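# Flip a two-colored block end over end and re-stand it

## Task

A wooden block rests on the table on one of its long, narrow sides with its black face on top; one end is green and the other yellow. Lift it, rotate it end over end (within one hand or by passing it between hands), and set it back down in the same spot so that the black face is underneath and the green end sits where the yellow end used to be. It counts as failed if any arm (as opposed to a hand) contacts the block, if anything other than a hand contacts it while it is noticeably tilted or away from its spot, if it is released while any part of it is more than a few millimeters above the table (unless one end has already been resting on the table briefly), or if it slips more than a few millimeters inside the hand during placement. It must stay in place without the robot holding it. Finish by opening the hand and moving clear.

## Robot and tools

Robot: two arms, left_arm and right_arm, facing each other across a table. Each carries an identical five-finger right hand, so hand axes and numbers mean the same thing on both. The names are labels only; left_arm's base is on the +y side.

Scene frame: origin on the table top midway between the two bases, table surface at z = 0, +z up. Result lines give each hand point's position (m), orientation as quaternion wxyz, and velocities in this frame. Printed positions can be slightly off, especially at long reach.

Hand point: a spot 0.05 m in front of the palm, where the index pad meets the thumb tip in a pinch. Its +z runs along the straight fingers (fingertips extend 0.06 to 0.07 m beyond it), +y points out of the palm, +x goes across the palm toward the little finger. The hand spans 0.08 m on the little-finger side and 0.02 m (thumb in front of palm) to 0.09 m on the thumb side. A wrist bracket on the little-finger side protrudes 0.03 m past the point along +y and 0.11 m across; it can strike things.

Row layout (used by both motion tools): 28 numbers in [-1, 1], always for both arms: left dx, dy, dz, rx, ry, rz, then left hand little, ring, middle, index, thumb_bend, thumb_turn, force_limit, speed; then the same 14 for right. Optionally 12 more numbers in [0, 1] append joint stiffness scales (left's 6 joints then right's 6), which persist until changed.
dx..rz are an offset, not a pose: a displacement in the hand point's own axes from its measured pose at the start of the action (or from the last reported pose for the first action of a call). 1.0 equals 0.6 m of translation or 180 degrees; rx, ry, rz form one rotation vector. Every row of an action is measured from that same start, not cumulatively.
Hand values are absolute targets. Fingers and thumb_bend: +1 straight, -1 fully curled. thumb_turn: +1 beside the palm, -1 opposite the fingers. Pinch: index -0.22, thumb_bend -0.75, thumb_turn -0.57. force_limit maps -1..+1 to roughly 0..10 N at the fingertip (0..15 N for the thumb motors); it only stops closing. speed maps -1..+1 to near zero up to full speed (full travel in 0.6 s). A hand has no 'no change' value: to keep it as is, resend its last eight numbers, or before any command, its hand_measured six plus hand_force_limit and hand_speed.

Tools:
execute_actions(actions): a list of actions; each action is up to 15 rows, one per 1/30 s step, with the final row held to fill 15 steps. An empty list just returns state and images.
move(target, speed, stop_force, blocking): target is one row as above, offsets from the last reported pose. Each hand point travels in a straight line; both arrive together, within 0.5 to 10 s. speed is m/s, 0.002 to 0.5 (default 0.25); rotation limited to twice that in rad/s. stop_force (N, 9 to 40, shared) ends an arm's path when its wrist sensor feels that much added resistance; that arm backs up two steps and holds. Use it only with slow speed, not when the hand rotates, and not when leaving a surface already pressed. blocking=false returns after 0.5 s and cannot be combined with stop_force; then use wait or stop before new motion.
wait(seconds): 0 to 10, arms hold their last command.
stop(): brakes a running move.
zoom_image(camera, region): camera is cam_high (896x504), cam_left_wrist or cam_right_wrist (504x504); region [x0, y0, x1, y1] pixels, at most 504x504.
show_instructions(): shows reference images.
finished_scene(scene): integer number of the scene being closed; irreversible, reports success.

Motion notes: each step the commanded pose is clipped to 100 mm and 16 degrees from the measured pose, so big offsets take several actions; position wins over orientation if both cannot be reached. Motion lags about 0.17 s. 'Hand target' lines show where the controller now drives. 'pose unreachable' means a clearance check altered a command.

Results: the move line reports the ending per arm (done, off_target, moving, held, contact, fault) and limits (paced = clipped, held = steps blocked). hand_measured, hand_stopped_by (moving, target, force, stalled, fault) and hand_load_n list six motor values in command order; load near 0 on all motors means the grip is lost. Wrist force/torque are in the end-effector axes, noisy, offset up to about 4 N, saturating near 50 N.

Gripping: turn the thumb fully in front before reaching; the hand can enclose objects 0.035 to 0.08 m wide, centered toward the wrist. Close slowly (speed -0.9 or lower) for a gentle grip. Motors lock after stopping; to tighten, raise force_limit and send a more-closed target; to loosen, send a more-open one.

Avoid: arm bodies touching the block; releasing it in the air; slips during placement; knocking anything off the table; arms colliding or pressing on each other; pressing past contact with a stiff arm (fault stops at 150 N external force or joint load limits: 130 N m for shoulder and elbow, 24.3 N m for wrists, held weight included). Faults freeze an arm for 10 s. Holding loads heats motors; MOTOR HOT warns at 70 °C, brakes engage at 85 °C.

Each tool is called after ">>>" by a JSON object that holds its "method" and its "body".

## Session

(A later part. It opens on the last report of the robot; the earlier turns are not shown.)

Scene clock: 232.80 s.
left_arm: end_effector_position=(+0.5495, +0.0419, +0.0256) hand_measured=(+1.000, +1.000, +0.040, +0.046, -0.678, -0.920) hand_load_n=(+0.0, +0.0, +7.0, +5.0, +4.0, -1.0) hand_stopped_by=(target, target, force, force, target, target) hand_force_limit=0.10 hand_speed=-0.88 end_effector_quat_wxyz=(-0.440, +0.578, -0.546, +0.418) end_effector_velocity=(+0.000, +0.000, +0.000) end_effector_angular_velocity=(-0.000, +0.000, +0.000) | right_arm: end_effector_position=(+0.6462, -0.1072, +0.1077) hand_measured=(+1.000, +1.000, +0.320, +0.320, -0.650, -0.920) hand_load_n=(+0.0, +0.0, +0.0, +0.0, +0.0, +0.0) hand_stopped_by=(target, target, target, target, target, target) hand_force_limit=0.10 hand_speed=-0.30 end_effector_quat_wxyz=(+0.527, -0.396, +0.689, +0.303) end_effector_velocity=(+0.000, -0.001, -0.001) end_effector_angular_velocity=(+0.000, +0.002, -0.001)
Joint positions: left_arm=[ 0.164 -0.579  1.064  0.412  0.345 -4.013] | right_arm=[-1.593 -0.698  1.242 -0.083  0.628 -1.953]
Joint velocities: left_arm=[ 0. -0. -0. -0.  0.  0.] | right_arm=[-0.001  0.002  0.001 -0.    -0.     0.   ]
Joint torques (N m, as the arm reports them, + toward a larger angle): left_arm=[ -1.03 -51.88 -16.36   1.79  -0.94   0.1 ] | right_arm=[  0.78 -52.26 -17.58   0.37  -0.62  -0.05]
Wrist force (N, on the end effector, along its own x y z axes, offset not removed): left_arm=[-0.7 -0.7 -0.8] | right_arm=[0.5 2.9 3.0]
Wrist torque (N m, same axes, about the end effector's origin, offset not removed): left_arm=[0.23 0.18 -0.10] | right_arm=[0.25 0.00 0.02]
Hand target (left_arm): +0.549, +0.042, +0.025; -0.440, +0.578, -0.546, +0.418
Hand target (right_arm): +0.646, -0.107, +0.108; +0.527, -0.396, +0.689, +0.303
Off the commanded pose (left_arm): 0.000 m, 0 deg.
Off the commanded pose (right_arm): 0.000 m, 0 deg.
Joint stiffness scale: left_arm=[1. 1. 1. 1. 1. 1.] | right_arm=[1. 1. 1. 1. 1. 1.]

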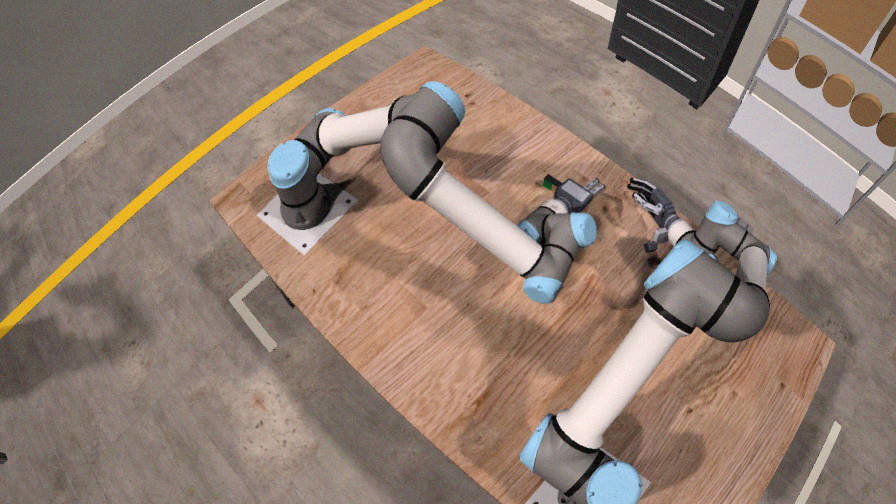

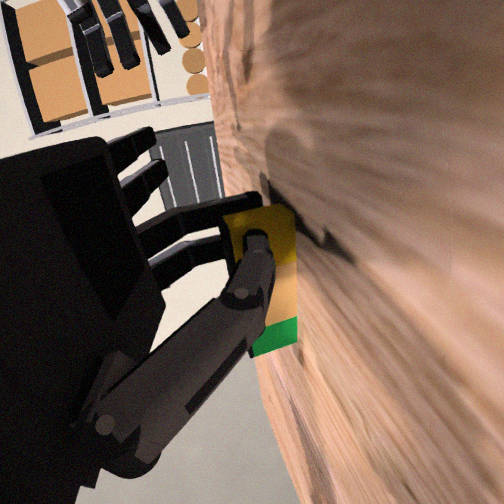

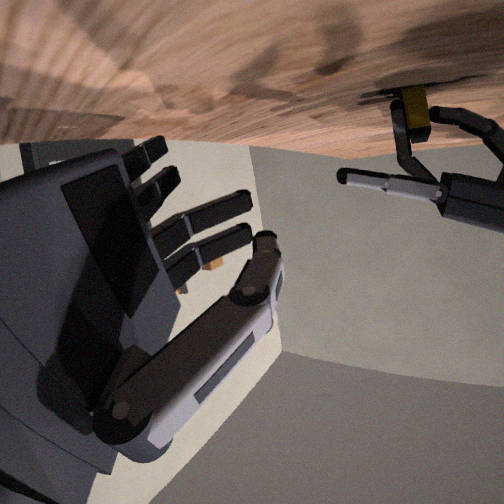

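>>> {"method": "move", "body": {"target": [-0.02,0,0,0,0,0, 1,1,0.15,0.15,-0.58,-0.92,0.1,-0.2, 0,0,0,0,0,0, 1,1,0.32,0.32,-0.65,-0.92,0.1,-0.3], "speed": 0.03}}

>>> {"method": "zoom_image", "body": {"camera": "cam_right_wrist", "region": [370, 75, 460, 155]}}

>>> {"method": "zoom_image", "body": {"camera": "cam_left_wrist", "region": [170, 175, 300, 285]}}

Scene clock: 298.63 s.
left_arm: end_effector_position=(+0.5481, +0.0522, +0.0255) hand_measured=(+1.000, +1.000, +0.150, +0.150, -0.580, -0.920) hand_load_n=(+0.0, +0.0, +0.0, +0.0, +0.0, +0.0) hand_stopped_by=(target, target, target, target, target, target) hand_force_limit=0.10 hand_speed=-0.20 end_effector_quat_wxyz=(-0.439, +0.578, -0.546, +0.418) end_effector_velocity=(-0.000, +0.000, -0.001) end_effector_angular_velocity=(-0.002, -0.001, -0.003) | right_arm: end_effector_position=(+0.6462, -0.1072, +0.1077) hand_measured=(+1.000, +1.000, +0.320, +0.320, -0.650, -0.920) hand_load_n=(+0.0, +0.0, +0.0, +0.0, +0.0, +0.0) hand_stopped_by=(target, target, target, target, target, target) hand_force_limit=0.10 hand_speed=-0.30 end_effector_quat_wxyz=(+0.527, -0.396, +0.689, +0.303) end_effector_velocity=(-0.001, +0.000, -0.001) end_effector_angular_velocity=(-0.000, +0.004, +0.000)
Joint positions: left_arm=[ 0.167 -0.604  1.115  0.378  0.347 -4.005] | right_arm=[-1.593 -0.698  1.242 -0.083  0.628 -1.953]
Joint velocities: left_arm=[-0.    -0.003  0.008 -0.014  0.001  0.007] | right_arm=[ 0.     0.001  0.001  0.002 -0.    -0.   ]
Joint torques (N m, as the arm reports them, + toward a larger angle): left_arm=[  1.36 -51.63 -12.23   1.05  -1.21   0.68] | right_arm=[  1.19 -52.62 -17.33   0.36  -0.51  -0.02]
Wrist force (N, on the end effector, along its own x y z axes, offset not removed): left_arm=[-0.3 -1.0 0.1] | right_arm=[-1.1 1.6 -2.1]
Wrist torque (N m, same axes, about the end effector's origin, offset not removed): left_arm=[-0.22 0.13 -0.21] | right_arm=[0.49 0.12 -0.06]
Hand target (left_arm): +0.549, +0.054, +0.026; -0.440, +0.578, -0.546, +0.418
Hand target (right_arm): +0.646, -0.107, +0.108; +0.527, -0.396, +0.689, +0.303
Off the commanded pose (left_arm): 0.002 m, 0 deg.
Off the commanded pose (right_arm): 0.000 m, 0 deg.
Joint stiffness scale: left_arm=[1. 1. 1. 1. 1. 1.] | right_arm=[1. 1. 1. 1. 1. 1.]
move: done

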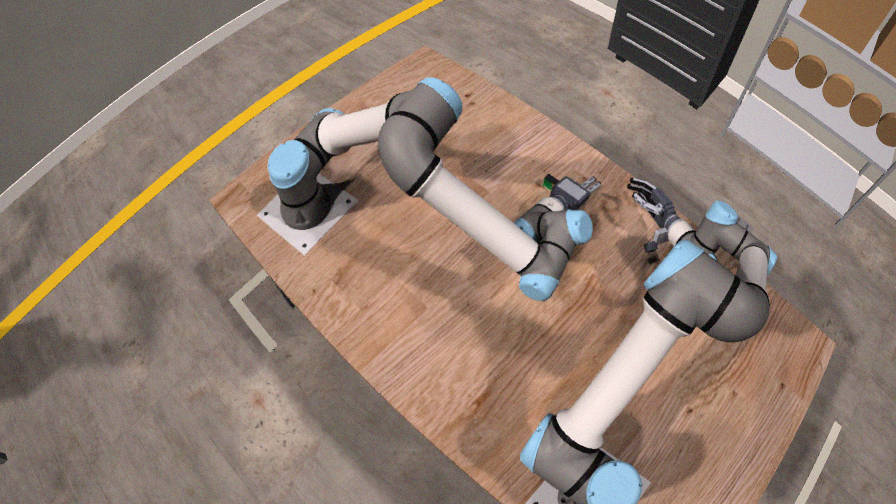

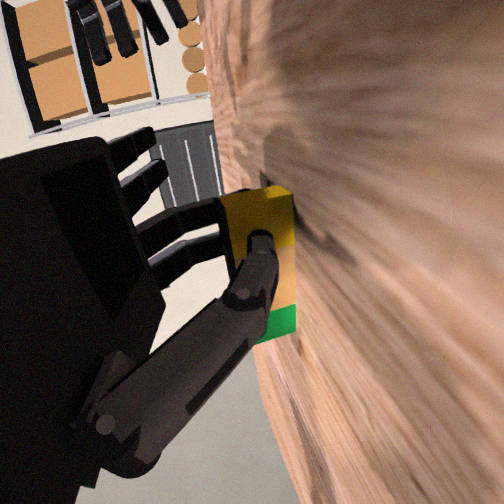

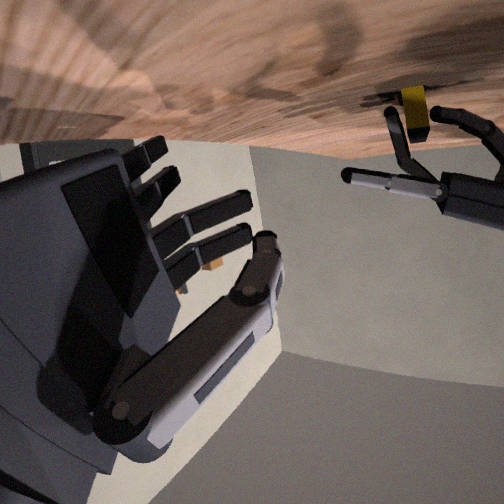

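Region (370, 75, 460, 155) of cam_right_wrist's 504x504 image, scaled by 5.600, with more detail than that image has.

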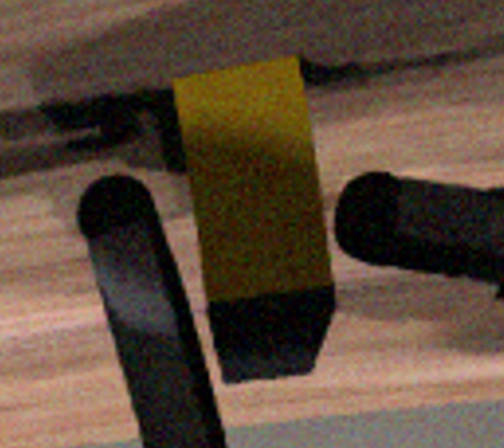

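Region (170, 175, 300, 285) of cam_left_wrist's 504x504 image, scaled by 3.877, with more detail than that image has; it fills the top 426 rows of this view, and the rest is white.

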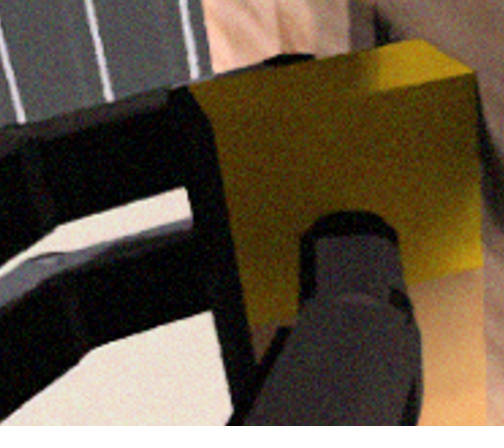

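>>> {"method": "move", "body": {"target": [0,-0.0014,0.0050,0,0,0, 1,1,0.12,0.12,-0.65,-0.92,0.1,-0.6, 0,0,0,0,0,0, 1,1,0.32,0.32,-0.65,-0.92,0.1,-0.3], "speed": 0.01}}

>>> {"method": "wait", "body": {"seconds": 0}}

>>> {"method": "zoom_image", "body": {"camera": "cam_right_wrist", "region": [370, 75, 460, 155]}}

Scene clock: 307.03 s.
left_arm: end_effector_position=(+0.5496, +0.0527, +0.0252) hand_measured=(+1.000, +1.000, +0.120, +0.120, -0.650, -0.920) hand_load_n=(+0.0, +0.0, +0.0, +0.0, +0.0, +0.0) hand_stopped_by=(target, target, target, target, target, target) hand_force_limit=0.10 hand_speed=-0.60 end_effector_quat_wxyz=(-0.440, +0.577, -0.547, +0.418) end_effector_velocity=(+0.002, +0.001, +0.000) end_effector_angular_velocity=(+0.002, +0.000, +0.000) | right_arm: end_effector_position=(+0.6462, -0.1072, +0.1077) hand_measured=(+1.000, +1.000, +0.320, +0.320, -0.650, -0.920) hand_load_n=(+0.0, +0.0, +0.0, +0.0, +0.0, +0.0) hand_stopped_by=(target, target, target, target, target, target) hand_force_limit=0.10 hand_speed=-0.30 end_effector_quat_wxyz=(+0.527, -0.396, +0.689, +0.303) end_effector_velocity=(-0.000, +0.001, -0.001) end_effector_angular_velocity=(-0.001, +0.001, +0.000)
Joint positions: left_arm=[ 0.169 -0.605  1.115  0.372  0.349 -3.995] | right_arm=[-1.593 -0.698  1.242 -0.083  0.628 -1.953]
Joint velocities: left_arm=[ 0.004  0.    -0.003 -0.003  0.002  0.008] | right_arm=[ 0.001  0.001  0.001 -0.001  0.001 -0.   ]
Joint torques (N m, as the arm reports them, + toward a larger angle): left_arm=[  0.33 -49.94 -16.44   0.99  -1.     0.36] | right_arm=[  0.71 -52.42 -17.16   0.42  -0.57   0.05]
Wrist force (N, on the end effector, along its own x y z axes, offset not removed): left_arm=[-0.9 0.6 -1.2] | right_arm=[-1.1 3.1 1.0]
Wrist torque (N m, same axes, about the end effector's origin, offset not removed): left_arm=[0.15 0.17 -0.14] | right_arm=[0.28 0.19 -0.05]
Hand target (left_arm): +0.551, +0.052, +0.025; -0.439, +0.578, -0.546, +0.418
Hand target (right_arm): +0.646, -0.107, +0.108; +0.527, -0.396, +0.689, +0.303
Off the commanded pose (left_arm): 0.002 m, 0 deg.
Off the commanded pose (right_arm): 0.000 m, 0 deg.
Joint stiffness scale: left_arm=[1. 1. 1. 1. 1. 1.] | right_arm=[1. 1. 1. 1. 1. 1.]
move: done

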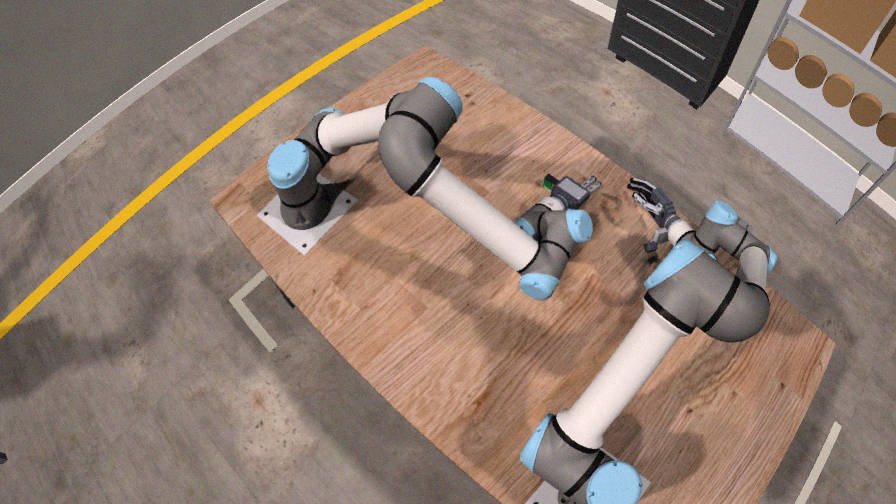

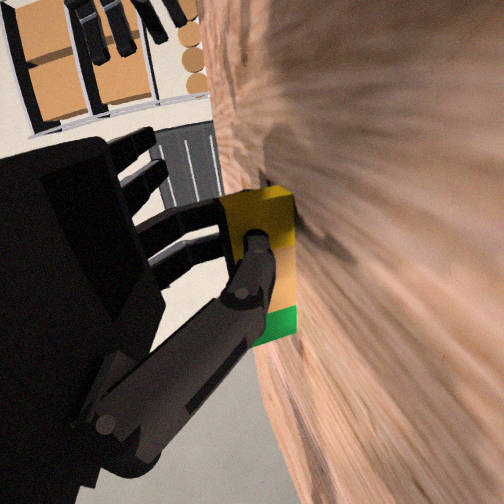

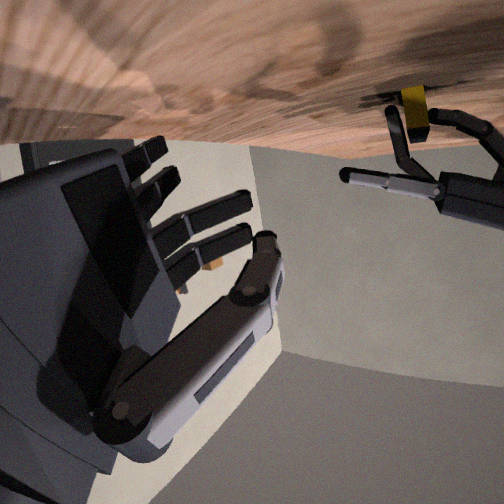

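Scene clock: 307.03 s.
left_arm: end_effector_position=(+0.5496, +0.0527, +0.0252) hand_measured=(+1.000, +1.000, +0.120, +0.120, -0.650, -0.920) hand_load_n=(+0.0, +0.0, +0.0, +0.0, +0.0, +0.0) hand_stopped_by=(target, target, target, target, target, target) hand_force_limit=0.10 hand_speed=-0.60 end_effector_quat_wxyz=(-0.440, +0.577, -0.547, +0.418) end_effector_velocity=(+0.002, +0.001, +0.000) end_effector_angular_velocity=(+0.002, +0.000, +0.000) | right_arm: end_effector_position=(+0.6462, -0.1072, +0.1077) hand_measured=(+1.000, +1.000, +0.320, +0.320, -0.650, -0.920) hand_load_n=(+0.0, +0.0, +0.0, +0.0, +0.0, +0.0) hand_stopped_by=(target, target, target, target, target, target) hand_force_limit=0.10 hand_speed=-0.30 end_effector_quat_wxyz=(+0.527, -0.396, +0.689, +0.303) end_effector_velocity=(-0.000, +0.001, -0.001) end_effector_angular_velocity=(-0.001, +0.001, +0.000)
Joint positions: left_arm=[ 0.169 -0.605  1.115  0.372  0.349 -3.995] | right_arm=[-1.593 -0.698  1.242 -0.083  0.628 -1.953]
Joint velocities: left_arm=[ 0.004  0.    -0.003 -0.003  0.002  0.008] | right_arm=[ 0.001  0.001  0.001 -0.001  0.001 -0.   ]
Joint torques (N m, as the arm reports them, + toward a larger angle): left_arm=[  0.33 -49.94 -16.44   0.99  -1.     0.36] | right_arm=[  0.71 -52.42 -17.16   0.42  -0.57   0.05]
Wrist force (N, on the end effector, along its own x y z axes, offset not removed): left_arm=[-0.9 0.6 -1.2] | right_arm=[-1.1 3.1 1.0]
Wrist torque (N m, same axes, about the end effector's origin, offset not removed): left_arm=[0.15 0.17 -0.14] | right_arm=[0.28 0.19 -0.05]
Hand target (left_arm): +0.551, +0.052, +0.025; -0.439, +0.578, -0.546, +0.418
Hand target (right_arm): +0.646, -0.107, +0.108; +0.527, -0.396, +0.689, +0.303
Off the commanded pose (left_arm): 0.002 m, 0 deg.
Off the commanded pose (right_arm): 0.000 m, 0 deg.
Joint stiffness scale: left_arm=[1. 1. 1. 1. 1. 1.] | right_arm=[1. 1. 1. 1. 1. 1.]

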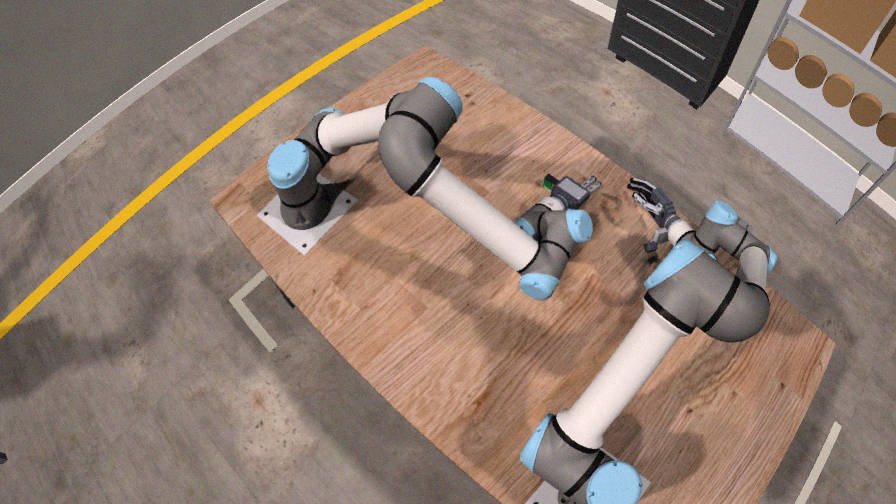

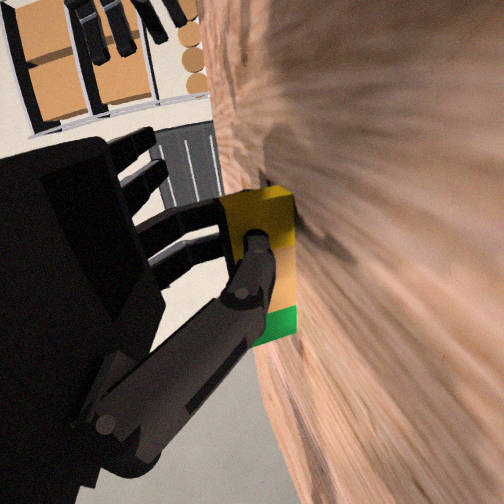

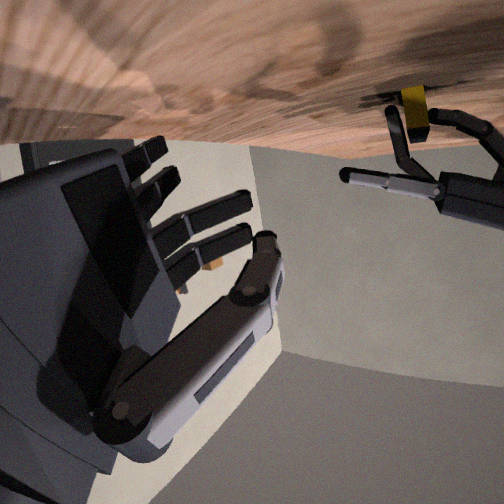

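Region (370, 75, 460, 155) of cam_right_wrist's 504x504 image, scaled by 5.600, with more detail than that image has.

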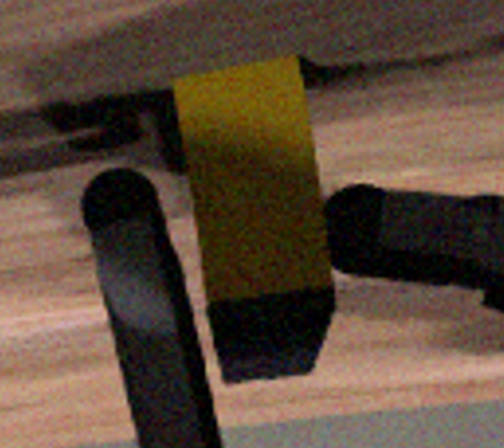

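>>> {"method": "execute_actions", "body": {"actions": [[[0,0,0,0,0,0, 1,1,-0.3,-0.3,-0.65,-0.92,0.1,-0.88, 0,0,0,0,0,0, 1,1,0.32,0.32,-0.65,-0.92,0.1,-0.3]]]}}

Scene clock: 310.50 s.
left_arm: end_effector_position=(+0.5498, +0.0527, +0.0255) hand_measured=(+1.000, +1.000, +0.042, +0.042, -0.648, -0.920) hand_load_n=(+0.0, +0.0, +4.0, +5.5, +2.5, -0.5) hand_stopped_by=(target, target, moving, moving, target, target) hand_force_limit=0.10 hand_speed=-0.88 end_effector_quat_wxyz=(-0.440, +0.577, -0.546, +0.418) end_effector_velocity=(-0.000, -0.000, +0.000) end_effector_angular_velocity=(-0.000, -0.002, +0.001) | right_arm: end_effector_position=(+0.6462, -0.1072, +0.1077) hand_measured=(+1.000, +1.000, +0.320, +0.320, -0.650, -0.920) hand_load_n=(+0.0, +0.0, +0.0, +0.0, +0.0, +0.0) hand_stopped_by=(target, target, target, target, target, target) hand_force_limit=0.10 hand_speed=-0.30 end_effector_quat_wxyz=(+0.527, -0.396, +0.689, +0.303) end_effector_velocity=(+0.001, -0.001, +0.000) end_effector_angular_velocity=(-0.000, -0.002, -0.001)
Joint positions: left_arm=[ 0.169 -0.605  1.115  0.372  0.348 -3.994] | right_arm=[-1.593 -0.698  1.242 -0.083  0.628 -1.953]
Joint velocities: left_arm=[-0.001 -0.    -0.    -0.001 -0.002 -0.   ] | right_arm=[-0.001 -0.    -0.    -0.001  0.001 -0.   ]
Joint torques (N m, as the arm reports them, + toward a larger angle): left_arm=[ -1.59 -51.05 -16.46   2.04  -0.88  -0.29] | right_arm=[  0.59 -52.64 -17.04   0.34  -0.54   0.07]
Wrist force (N, on the end effector, along its own x y z axes, offset not removed): left_arm=[-0.5 -3.4 -0.7] | right_arm=[-1.5 5.9 1.2]
Wrist torque (N m, same axes, about the end effector's origin, offset not removed): left_arm=[-0.02 0.12 -0.12] | right_arm=[0.82 0.26 0.22]
Hand target (left_arm): +0.550, +0.053, +0.025; -0.440, +0.577, -0.547, +0.418
Hand target (right_arm): +0.646, -0.107, +0.108; +0.527, -0.396, +0.689, +0.303
Off the commanded pose (left_arm): 0.000 m, 0 deg.
Off the commanded pose (right_arm): 0.000 m, 0 deg.
Joint stiffness scale: left_arm=[1. 1. 1. 1. 1. 1.] | right_arm=[1. 1. 1. 1. 1. 1.]

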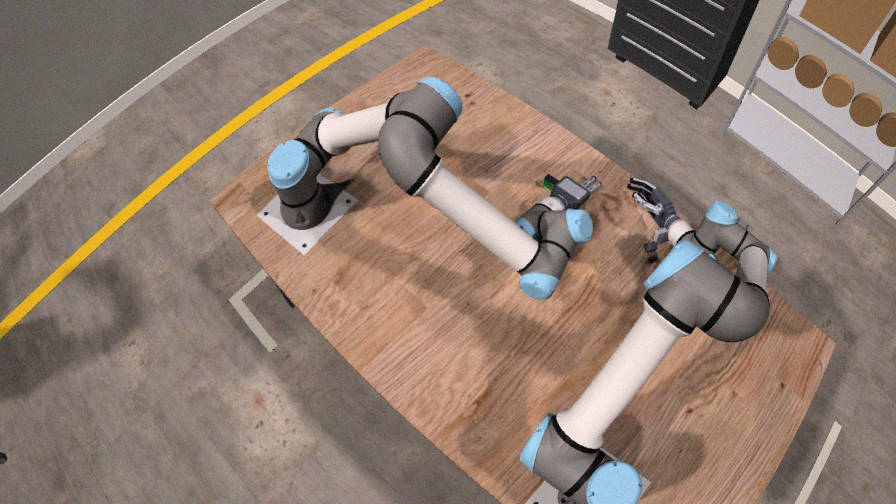

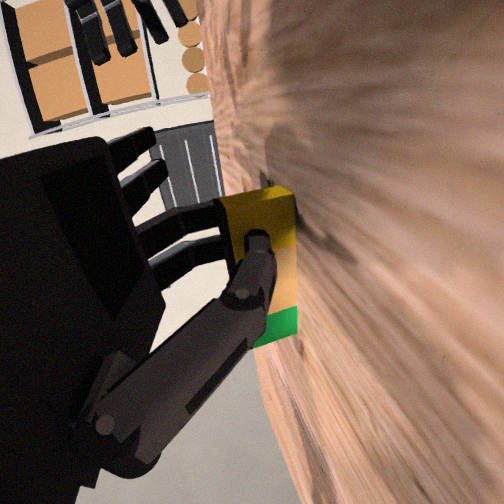

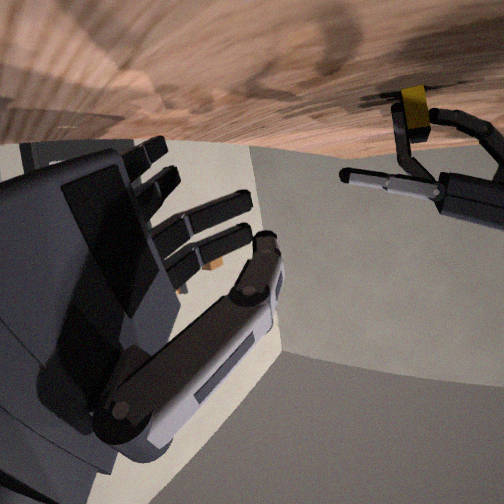

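>>> {"method": "wait", "body": {"seconds": 0}}

>>> {"method": "zoom_image", "body": {"camera": "cam_right_wrist", "region": [370, 75, 460, 155]}}

>>> {"method": "zoom_image", "body": {"camera": "cam_left_wrist", "region": [190, 170, 360, 360]}}

Scene clock: 314.77 s.
left_arm: end_effector_position=(+0.5498, +0.0527, +0.0255) hand_measured=(+1.000, +1.000, +0.036, +0.036, -0.648, -0.920) hand_load_n=(+0.0, +0.0, +6.0, +7.0, +3.5, -0.5) hand_stopped_by=(target, target, force, force, target, target) hand_force_limit=0.10 hand_speed=-0.88 end_effector_quat_wxyz=(-0.440, +0.577, -0.546, +0.418) end_effector_velocity=(-0.000, -0.000, +0.000) end_effector_angular_velocity=(-0.001, -0.000, +0.000) | right_arm: end_effector_position=(+0.6462, -0.1072, +0.1077) hand_measured=(+1.000, +1.000, +0.320, +0.320, -0.650, -0.920) hand_load_n=(+0.0, +0.0, +0.0, +0.0, +0.0, +0.0) hand_stopped_by=(target, target, target, target, target, target) hand_force_limit=0.10 hand_speed=-0.30 end_effector_quat_wxyz=(+0.527, -0.396, +0.689, +0.303) end_effector_velocity=(-0.000, -0.000, -0.001) end_effector_angular_velocity=(+0.001, +0.001, +0.001)
Joint positions: left_arm=[ 0.169 -0.605  1.115  0.372  0.348 -3.994] | right_arm=[-1.593 -0.698  1.242 -0.083  0.628 -1.953]
Joint velocities: left_arm=[-0.    -0.    -0.     0.    -0.    -0.001] | right_arm=[-0.001  0.001 -0.     0.    -0.002 -0.   ]
Joint torques (N m, as the arm reports them, + toward a larger angle): left_arm=[ -0.24 -49.82 -16.36   1.95  -0.97  -0.26] | right_arm=[  0.84 -52.24 -17.42   0.38  -0.55   0.02]
Wrist force (N, on the end effector, along its own x y z axes, offset not removed): left_arm=[-2.8 -2.0 -0.1] | right_arm=[-3.3 0.2 -4.0]
Wrist torque (N m, same axes, about the end effector's origin, offset not removed): left_arm=[0.10 0.48 -0.25] | right_arm=[0.19 0.65 -0.33]
Hand target (left_arm): +0.550, +0.053, +0.025; -0.440, +0.577, -0.547, +0.418
Hand target (right_arm): +0.646, -0.107, +0.108; +0.527, -0.396, +0.689, +0.303
Off the commanded pose (left_arm): 0.000 m, 0 deg.
Off the commanded pose (right_arm): 0.000 m, 0 deg.
Joint stiffness scale: left_arm=[1. 1. 1. 1. 1. 1.] | right_arm=[1. 1. 1. 1. 1. 1.]

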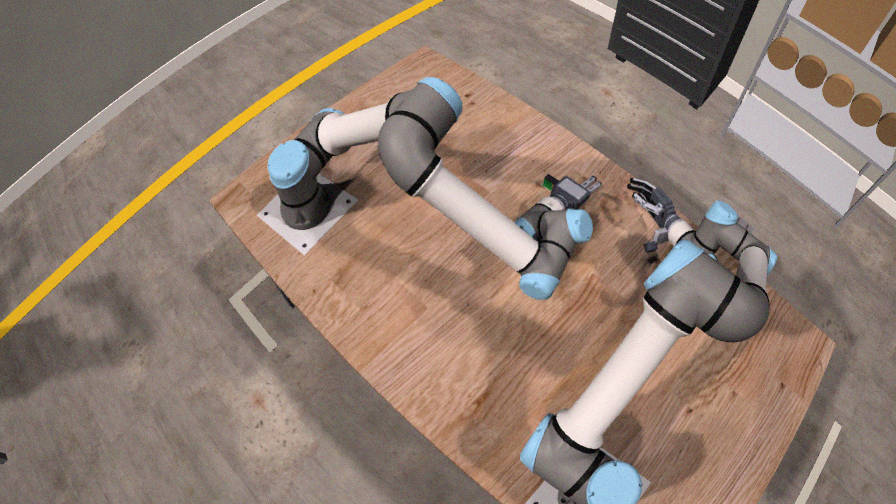

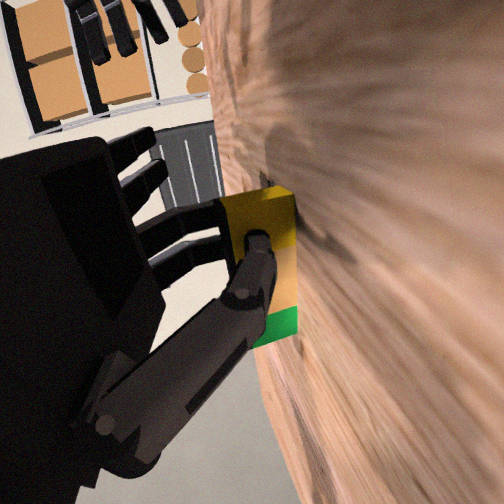

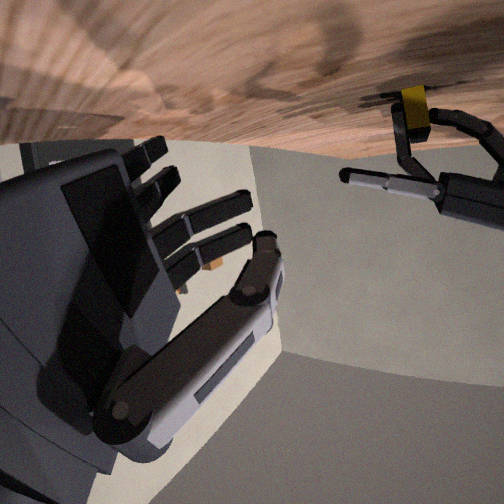

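Region (370, 75, 460, 155) of cam_right_wrist's 504x504 image, scaled by 5.600, with more detail than that image has.

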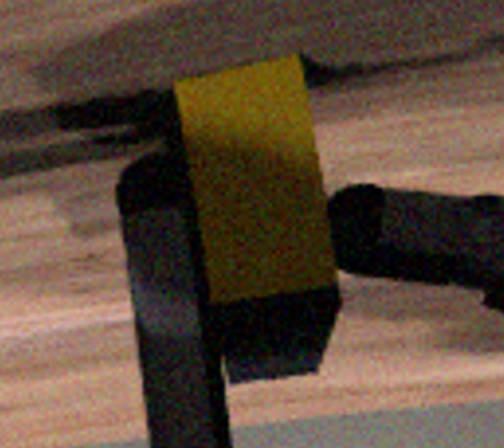

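Region (190, 170, 360, 360) of cam_left_wrist's 504x504 image, scaled by 2.653, with more detail than that image has; it fills the left 451 columns of this view, and the rest is white.

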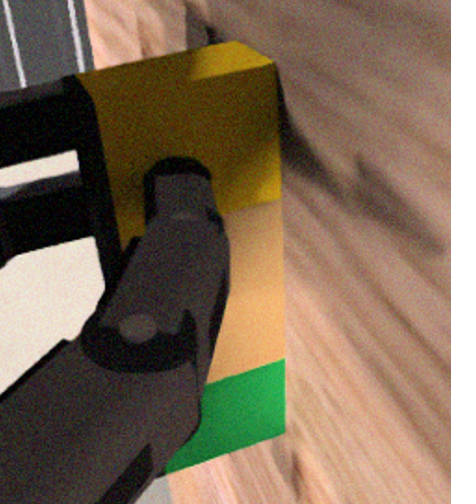

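>>> {"method": "move", "body": {"target": [0,-0.0321,-0.0088,0,0,0, 1,1,-0.3,-0.3,-0.65,-0.92,0.1,-0.88, 0,0,0,0,0,0, 1,1,0.32,0.32,-0.65,-0.92,0.1,-0.3], "speed": 0.06}}

>>> {"method": "zoom_image", "body": {"camera": "cam_right_wrist", "region": [360, 70, 480, 190]}}

>>> {"method": "zoom_image", "body": {"camera": "cam_left_wrist", "region": [190, 170, 360, 360]}}

Scene clock: 325.77 s.
left_arm: end_effector_position=(+0.5495, +0.0537, +0.0437) hand_measured=(+1.000, +1.000, +0.036, +0.036, -0.648, -0.920) hand_load_n=(+0.0, +0.0, +6.0, +6.0, +4.0, -1.0) hand_stopped_by=(target, target, force, force, target, target) hand_force_limit=0.10 hand_speed=-0.88 end_effector_quat_wxyz=(-0.441, +0.577, -0.547, +0.417) end_effector_velocity=(-0.000, +0.002, +0.000) end_effector_angular_velocity=(+0.008, +0.002, +0.001) | right_arm: end_effector_position=(+0.6462, -0.1072, +0.1077) hand_measured=(+1.000, +1.000, +0.320, +0.320, -0.650, -0.920) hand_load_n=(+0.0, +0.0, +0.0, +0.0, +0.0, +0.0) hand_stopped_by=(target, target, target, target, target, target) hand_force_limit=0.10 hand_speed=-0.30 end_effector_quat_wxyz=(+0.527, -0.396, +0.689, +0.303) end_effector_velocity=(+0.000, -0.000, +0.000) end_effector_angular_velocity=(+0.000, +0.000, -0.001)
Joint positions: left_arm=[ 0.169 -0.629  1.11   0.403  0.348 -3.994] | right_arm=[-1.593 -0.698  1.242 -0.083  0.628 -1.953]
Joint velocities: left_arm=[ 0.001  0.    -0.     0.008 -0.     0.   ] | right_arm=[-0.001 -0.001  0.     0.     0.     0.   ]
Joint torques (N m, as the arm reports them, + toward a larger angle): left_arm=[ -0.93 -51.46 -19.5    2.19  -1.26   0.21] | right_arm=[  0.95 -52.25 -17.27   0.33  -0.57  -0.04]
Wrist force (N, on the end effector, along its own x y z axes, offset not removed): left_arm=[-0.3 0.5 0.3] | right_arm=[-1.3 2.2 3.2]
Wrist torque (N m, same axes, about the end effector's origin, offset not removed): left_arm=[-0.01 0.09 -0.12] | right_arm=[0.13 0.09 0.02]
Hand target (left_arm): +0.550, +0.053, +0.045; -0.440, +0.577, -0.546, +0.418
Hand target (right_arm): +0.646, -0.107, +0.108; +0.527, -0.396, +0.689, +0.303
Off the commanded pose (left_arm): 0.002 m, 0 deg.
Off the commanded pose (right_arm): 0.000 m, 0 deg.
Joint stiffness scale: left_arm=[1. 1. 1. 1. 1. 1.] | right_arm=[1. 1. 1. 1. 1. 1.]
move: done

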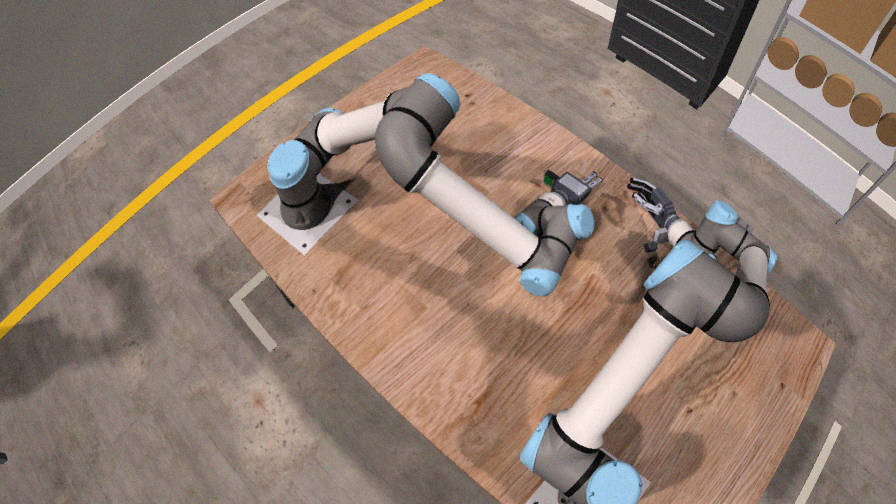

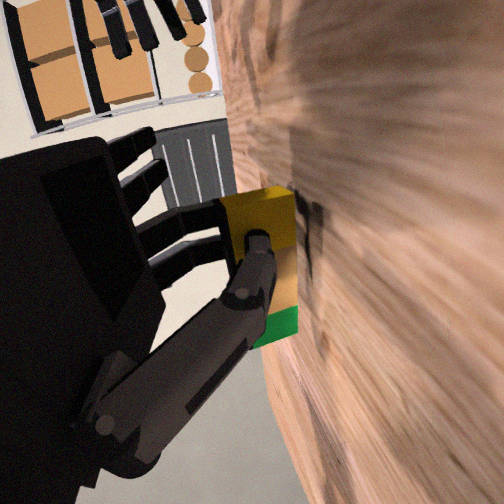

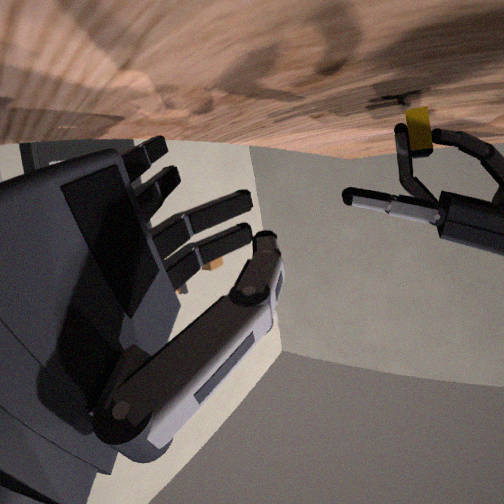

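Region (360, 70, 480, 190) of cam_right_wrist's 504x504 image, scaled by 4.200, with more detail than that image has.

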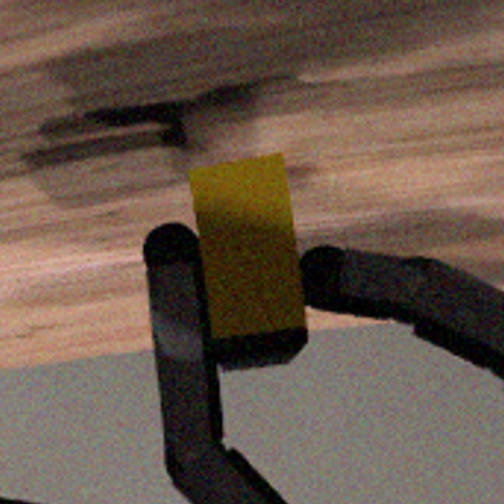

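Region (190, 170, 360, 360) of cam_left_wrist's 504x504 image, scaled by 2.653, with more detail than that image has; it fills the left 451 columns of this view, and the rest is white.

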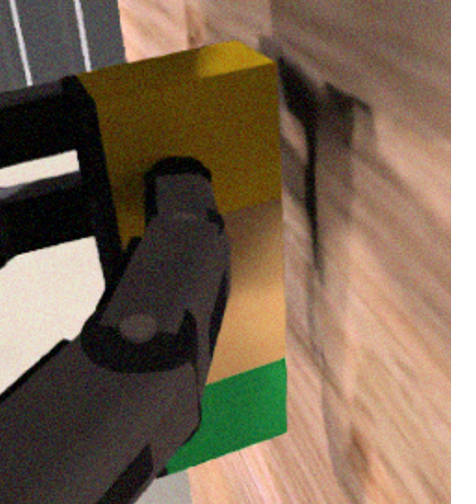

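>>> {"method": "execute_actions", "body": {"actions": []}}

Scene clock: 342.80 s.
left_arm: end_effector_position=(+0.5495, +0.0539, +0.0438) hand_measured=(+1.000, +1.000, +0.036, +0.036, -0.648, -0.920) hand_load_n=(+0.0, +0.0, +6.0, +6.0, +4.0, -1.0) hand_stopped_by=(target, target, force, force, target, target) hand_force_limit=0.10 hand_speed=-0.88 end_effector_quat_wxyz=(-0.441, +0.577, -0.547, +0.417) end_effector_velocity=(+0.001, +0.001, +0.000) end_effector_angular_velocity=(+0.000, +0.000, +0.001) | right_arm: end_effector_position=(+0.6462, -0.1072, +0.1077) hand_measured=(+1.000, +1.000, +0.320, +0.320, -0.650, -0.920) hand_load_n=(+0.0, +0.0, +0.0, +0.0, +0.0, +0.0) hand_stopped_by=(target, target, target, target, target, target) hand_force_limit=0.10 hand_speed=-0.30 end_effector_quat_wxyz=(+0.527, -0.396, +0.689, +0.303) end_effector_velocity=(+0.000, -0.001, -0.000) end_effector_angular_velocity=(+0.001, +0.001, +0.000)
Joint positions: left_arm=[ 0.169 -0.629  1.11   0.404  0.348 -3.994] | right_arm=[-1.593 -0.698  1.242 -0.083  0.628 -1.953]
Joint velocities: left_arm=[ 0.002 -0.    -0.    -0.     0.     0.001] | right_arm=[-0.001  0.     0.     0.    -0.001  0.   ]
Joint torques (N m, as the arm reports them, + toward a larger angle): left_arm=[ -1.74 -51.81 -19.51   2.1   -1.46  -0.24] | right_arm=[  0.84 -52.29 -17.09   0.28  -0.48   0.03]
Wrist force (N, on the end effector, along its own x y z axes, offset not removed): left_arm=[-2.0 -0.7 -0.7] | right_arm=[1.0 -1.1 -1.8]
Wrist torque (N m, same axes, about the end effector's origin, offset not removed): left_arm=[-0.06 0.39 -0.29] | right_arm=[0.00 -0.24 0.10]
Hand target (left_arm): +0.550, +0.053, +0.045; -0.440, +0.577, -0.546, +0.418
Hand target (right_arm): +0.646, -0.107, +0.108; +0.527, -0.396, +0.689, +0.303
Off the commanded pose (left_arm): 0.002 m, 0 deg.
Off the commanded pose (right_arm): 0.000 m, 0 deg.
Joint stiffness scale: left_arm=[1. 1. 1. 1. 1. 1.] | right_arm=[1. 1. 1. 1. 1. 1.]

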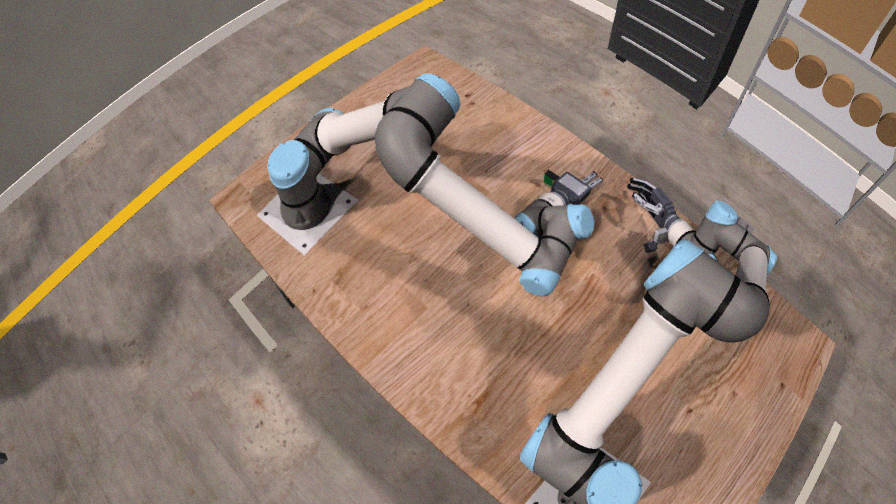

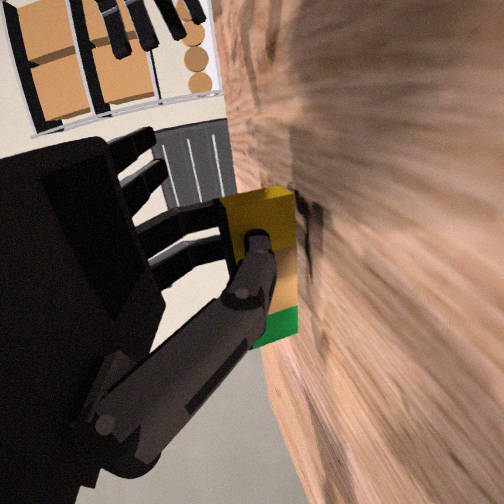

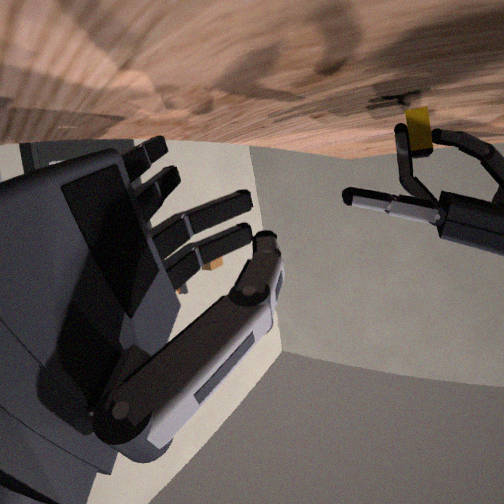

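>>> {"method": "move", "body": {"target": [-0.0037,-0.2585,-0.1043,0,0.1318,-0.4823,1,1,-0.3,-0.3,-0.65,-0.92,0.1,-0.88,-0.1250,0.2119,-0.0375,0.2288,-0.0810,0.0304,1,1,0.32,0.32,-0.65,-0.92,0.1,-0.3], "speed": 0.3}}

Scene clock: 445.30 s.
left_arm: end_effector_position=(+0.5296, +0.0533, +0.2100) hand_measured=(+1.000, +1.000, +0.036, +0.036, -0.648, -0.920) hand_load_n=(+0.0, +0.0, +6.0, +6.0, +4.0, -0.5) hand_stopped_by=(target, target, force, force, target, target) hand_force_limit=0.10 hand_speed=-0.88 end_effector_quat_wxyz=(+0.075, +0.703, -0.076, +0.703) end_effector_velocity=(+0.000, -0.001, +0.002) end_effector_angular_velocity=(-0.011, -0.003, -0.000) | right_arm: end_effector_position=(+0.5372, -0.0463, +0.1869) hand_measured=(+1.000, +1.000, +0.320, +0.320, -0.650, -0.920) hand_load_n=(+0.0, +0.0, +0.0, +0.0, +0.0, +0.0) hand_stopped_by=(target, target, target, target, target, target) hand_force_limit=0.10 hand_speed=-0.30 end_effector_quat_wxyz=(+0.699, -0.112, +0.697, +0.113) end_effector_velocity=(+0.001, -0.001, +0.000) end_effector_angular_velocity=(+0.001, -0.000, -0.007)
Joint positions: left_arm=[ 0.203 -1.235  1.838 -0.602  0.528 -4.712] | right_arm=[-1.163 -1.085  1.892 -0.809  1.731 -1.57 ]
Joint velocities: left_arm=[-0.    -0.     0.002 -0.012  0.    -0.   ] | right_arm=[ 0.001 -0.001  0.     0.     0.008  0.   ]
Joint torques (N m, as the arm reports them, + toward a larger angle): left_arm=[  1.11 -32.39 -14.98  -0.99   0.26  -0.1 ] | right_arm=[  4.47 -37.87 -14.17  -1.96   0.99   0.45]
Wrist force (N, on the end effector, along its own x y z axes, offset not removed): left_arm=[0.1 0.0 0.4] | right_arm=[-4.5 1.7 0.6]
Wrist torque (N m, same axes, about the end effector's origin, offset not removed): left_arm=[-0.02 0.01 -0.09] | right_arm=[0.22 0.51 -0.25]
Hand target (left_arm): +0.530, +0.055, +0.210; +0.075, +0.703, -0.076, +0.703
Hand target (right_arm): +0.535, -0.045, +0.186; +0.698, -0.112, +0.698, +0.114
Off the commanded pose (left_arm): 0.001 m, 0 deg.
Off the commanded pose (right_arm): 0.002 m, 0 deg.
Joint stiffness scale: left_arm=[1. 1. 1. 1. 1. 1.] | right_arm=[1. 1. 1. 1. 1. 1.]
move: done

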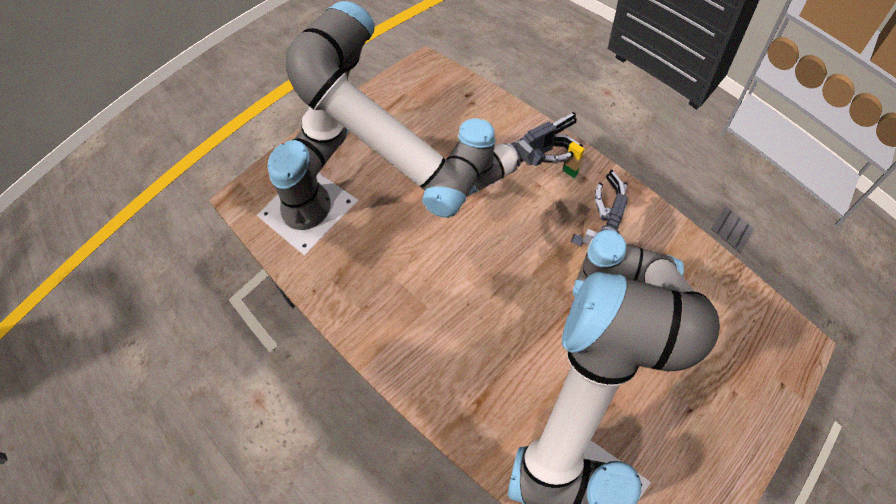

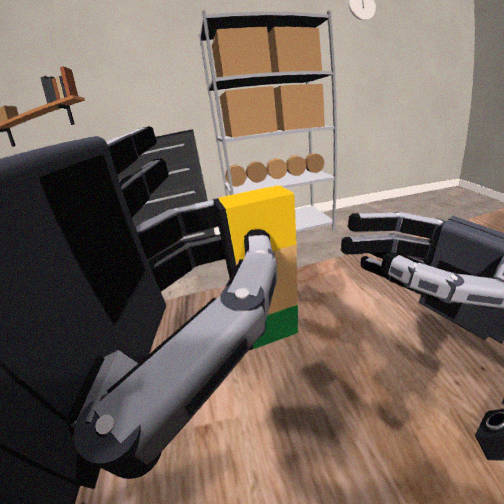

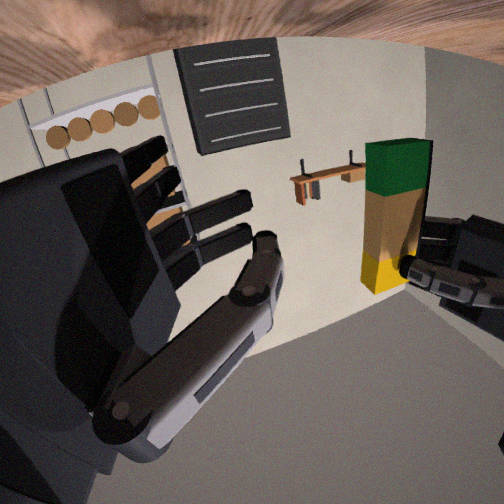

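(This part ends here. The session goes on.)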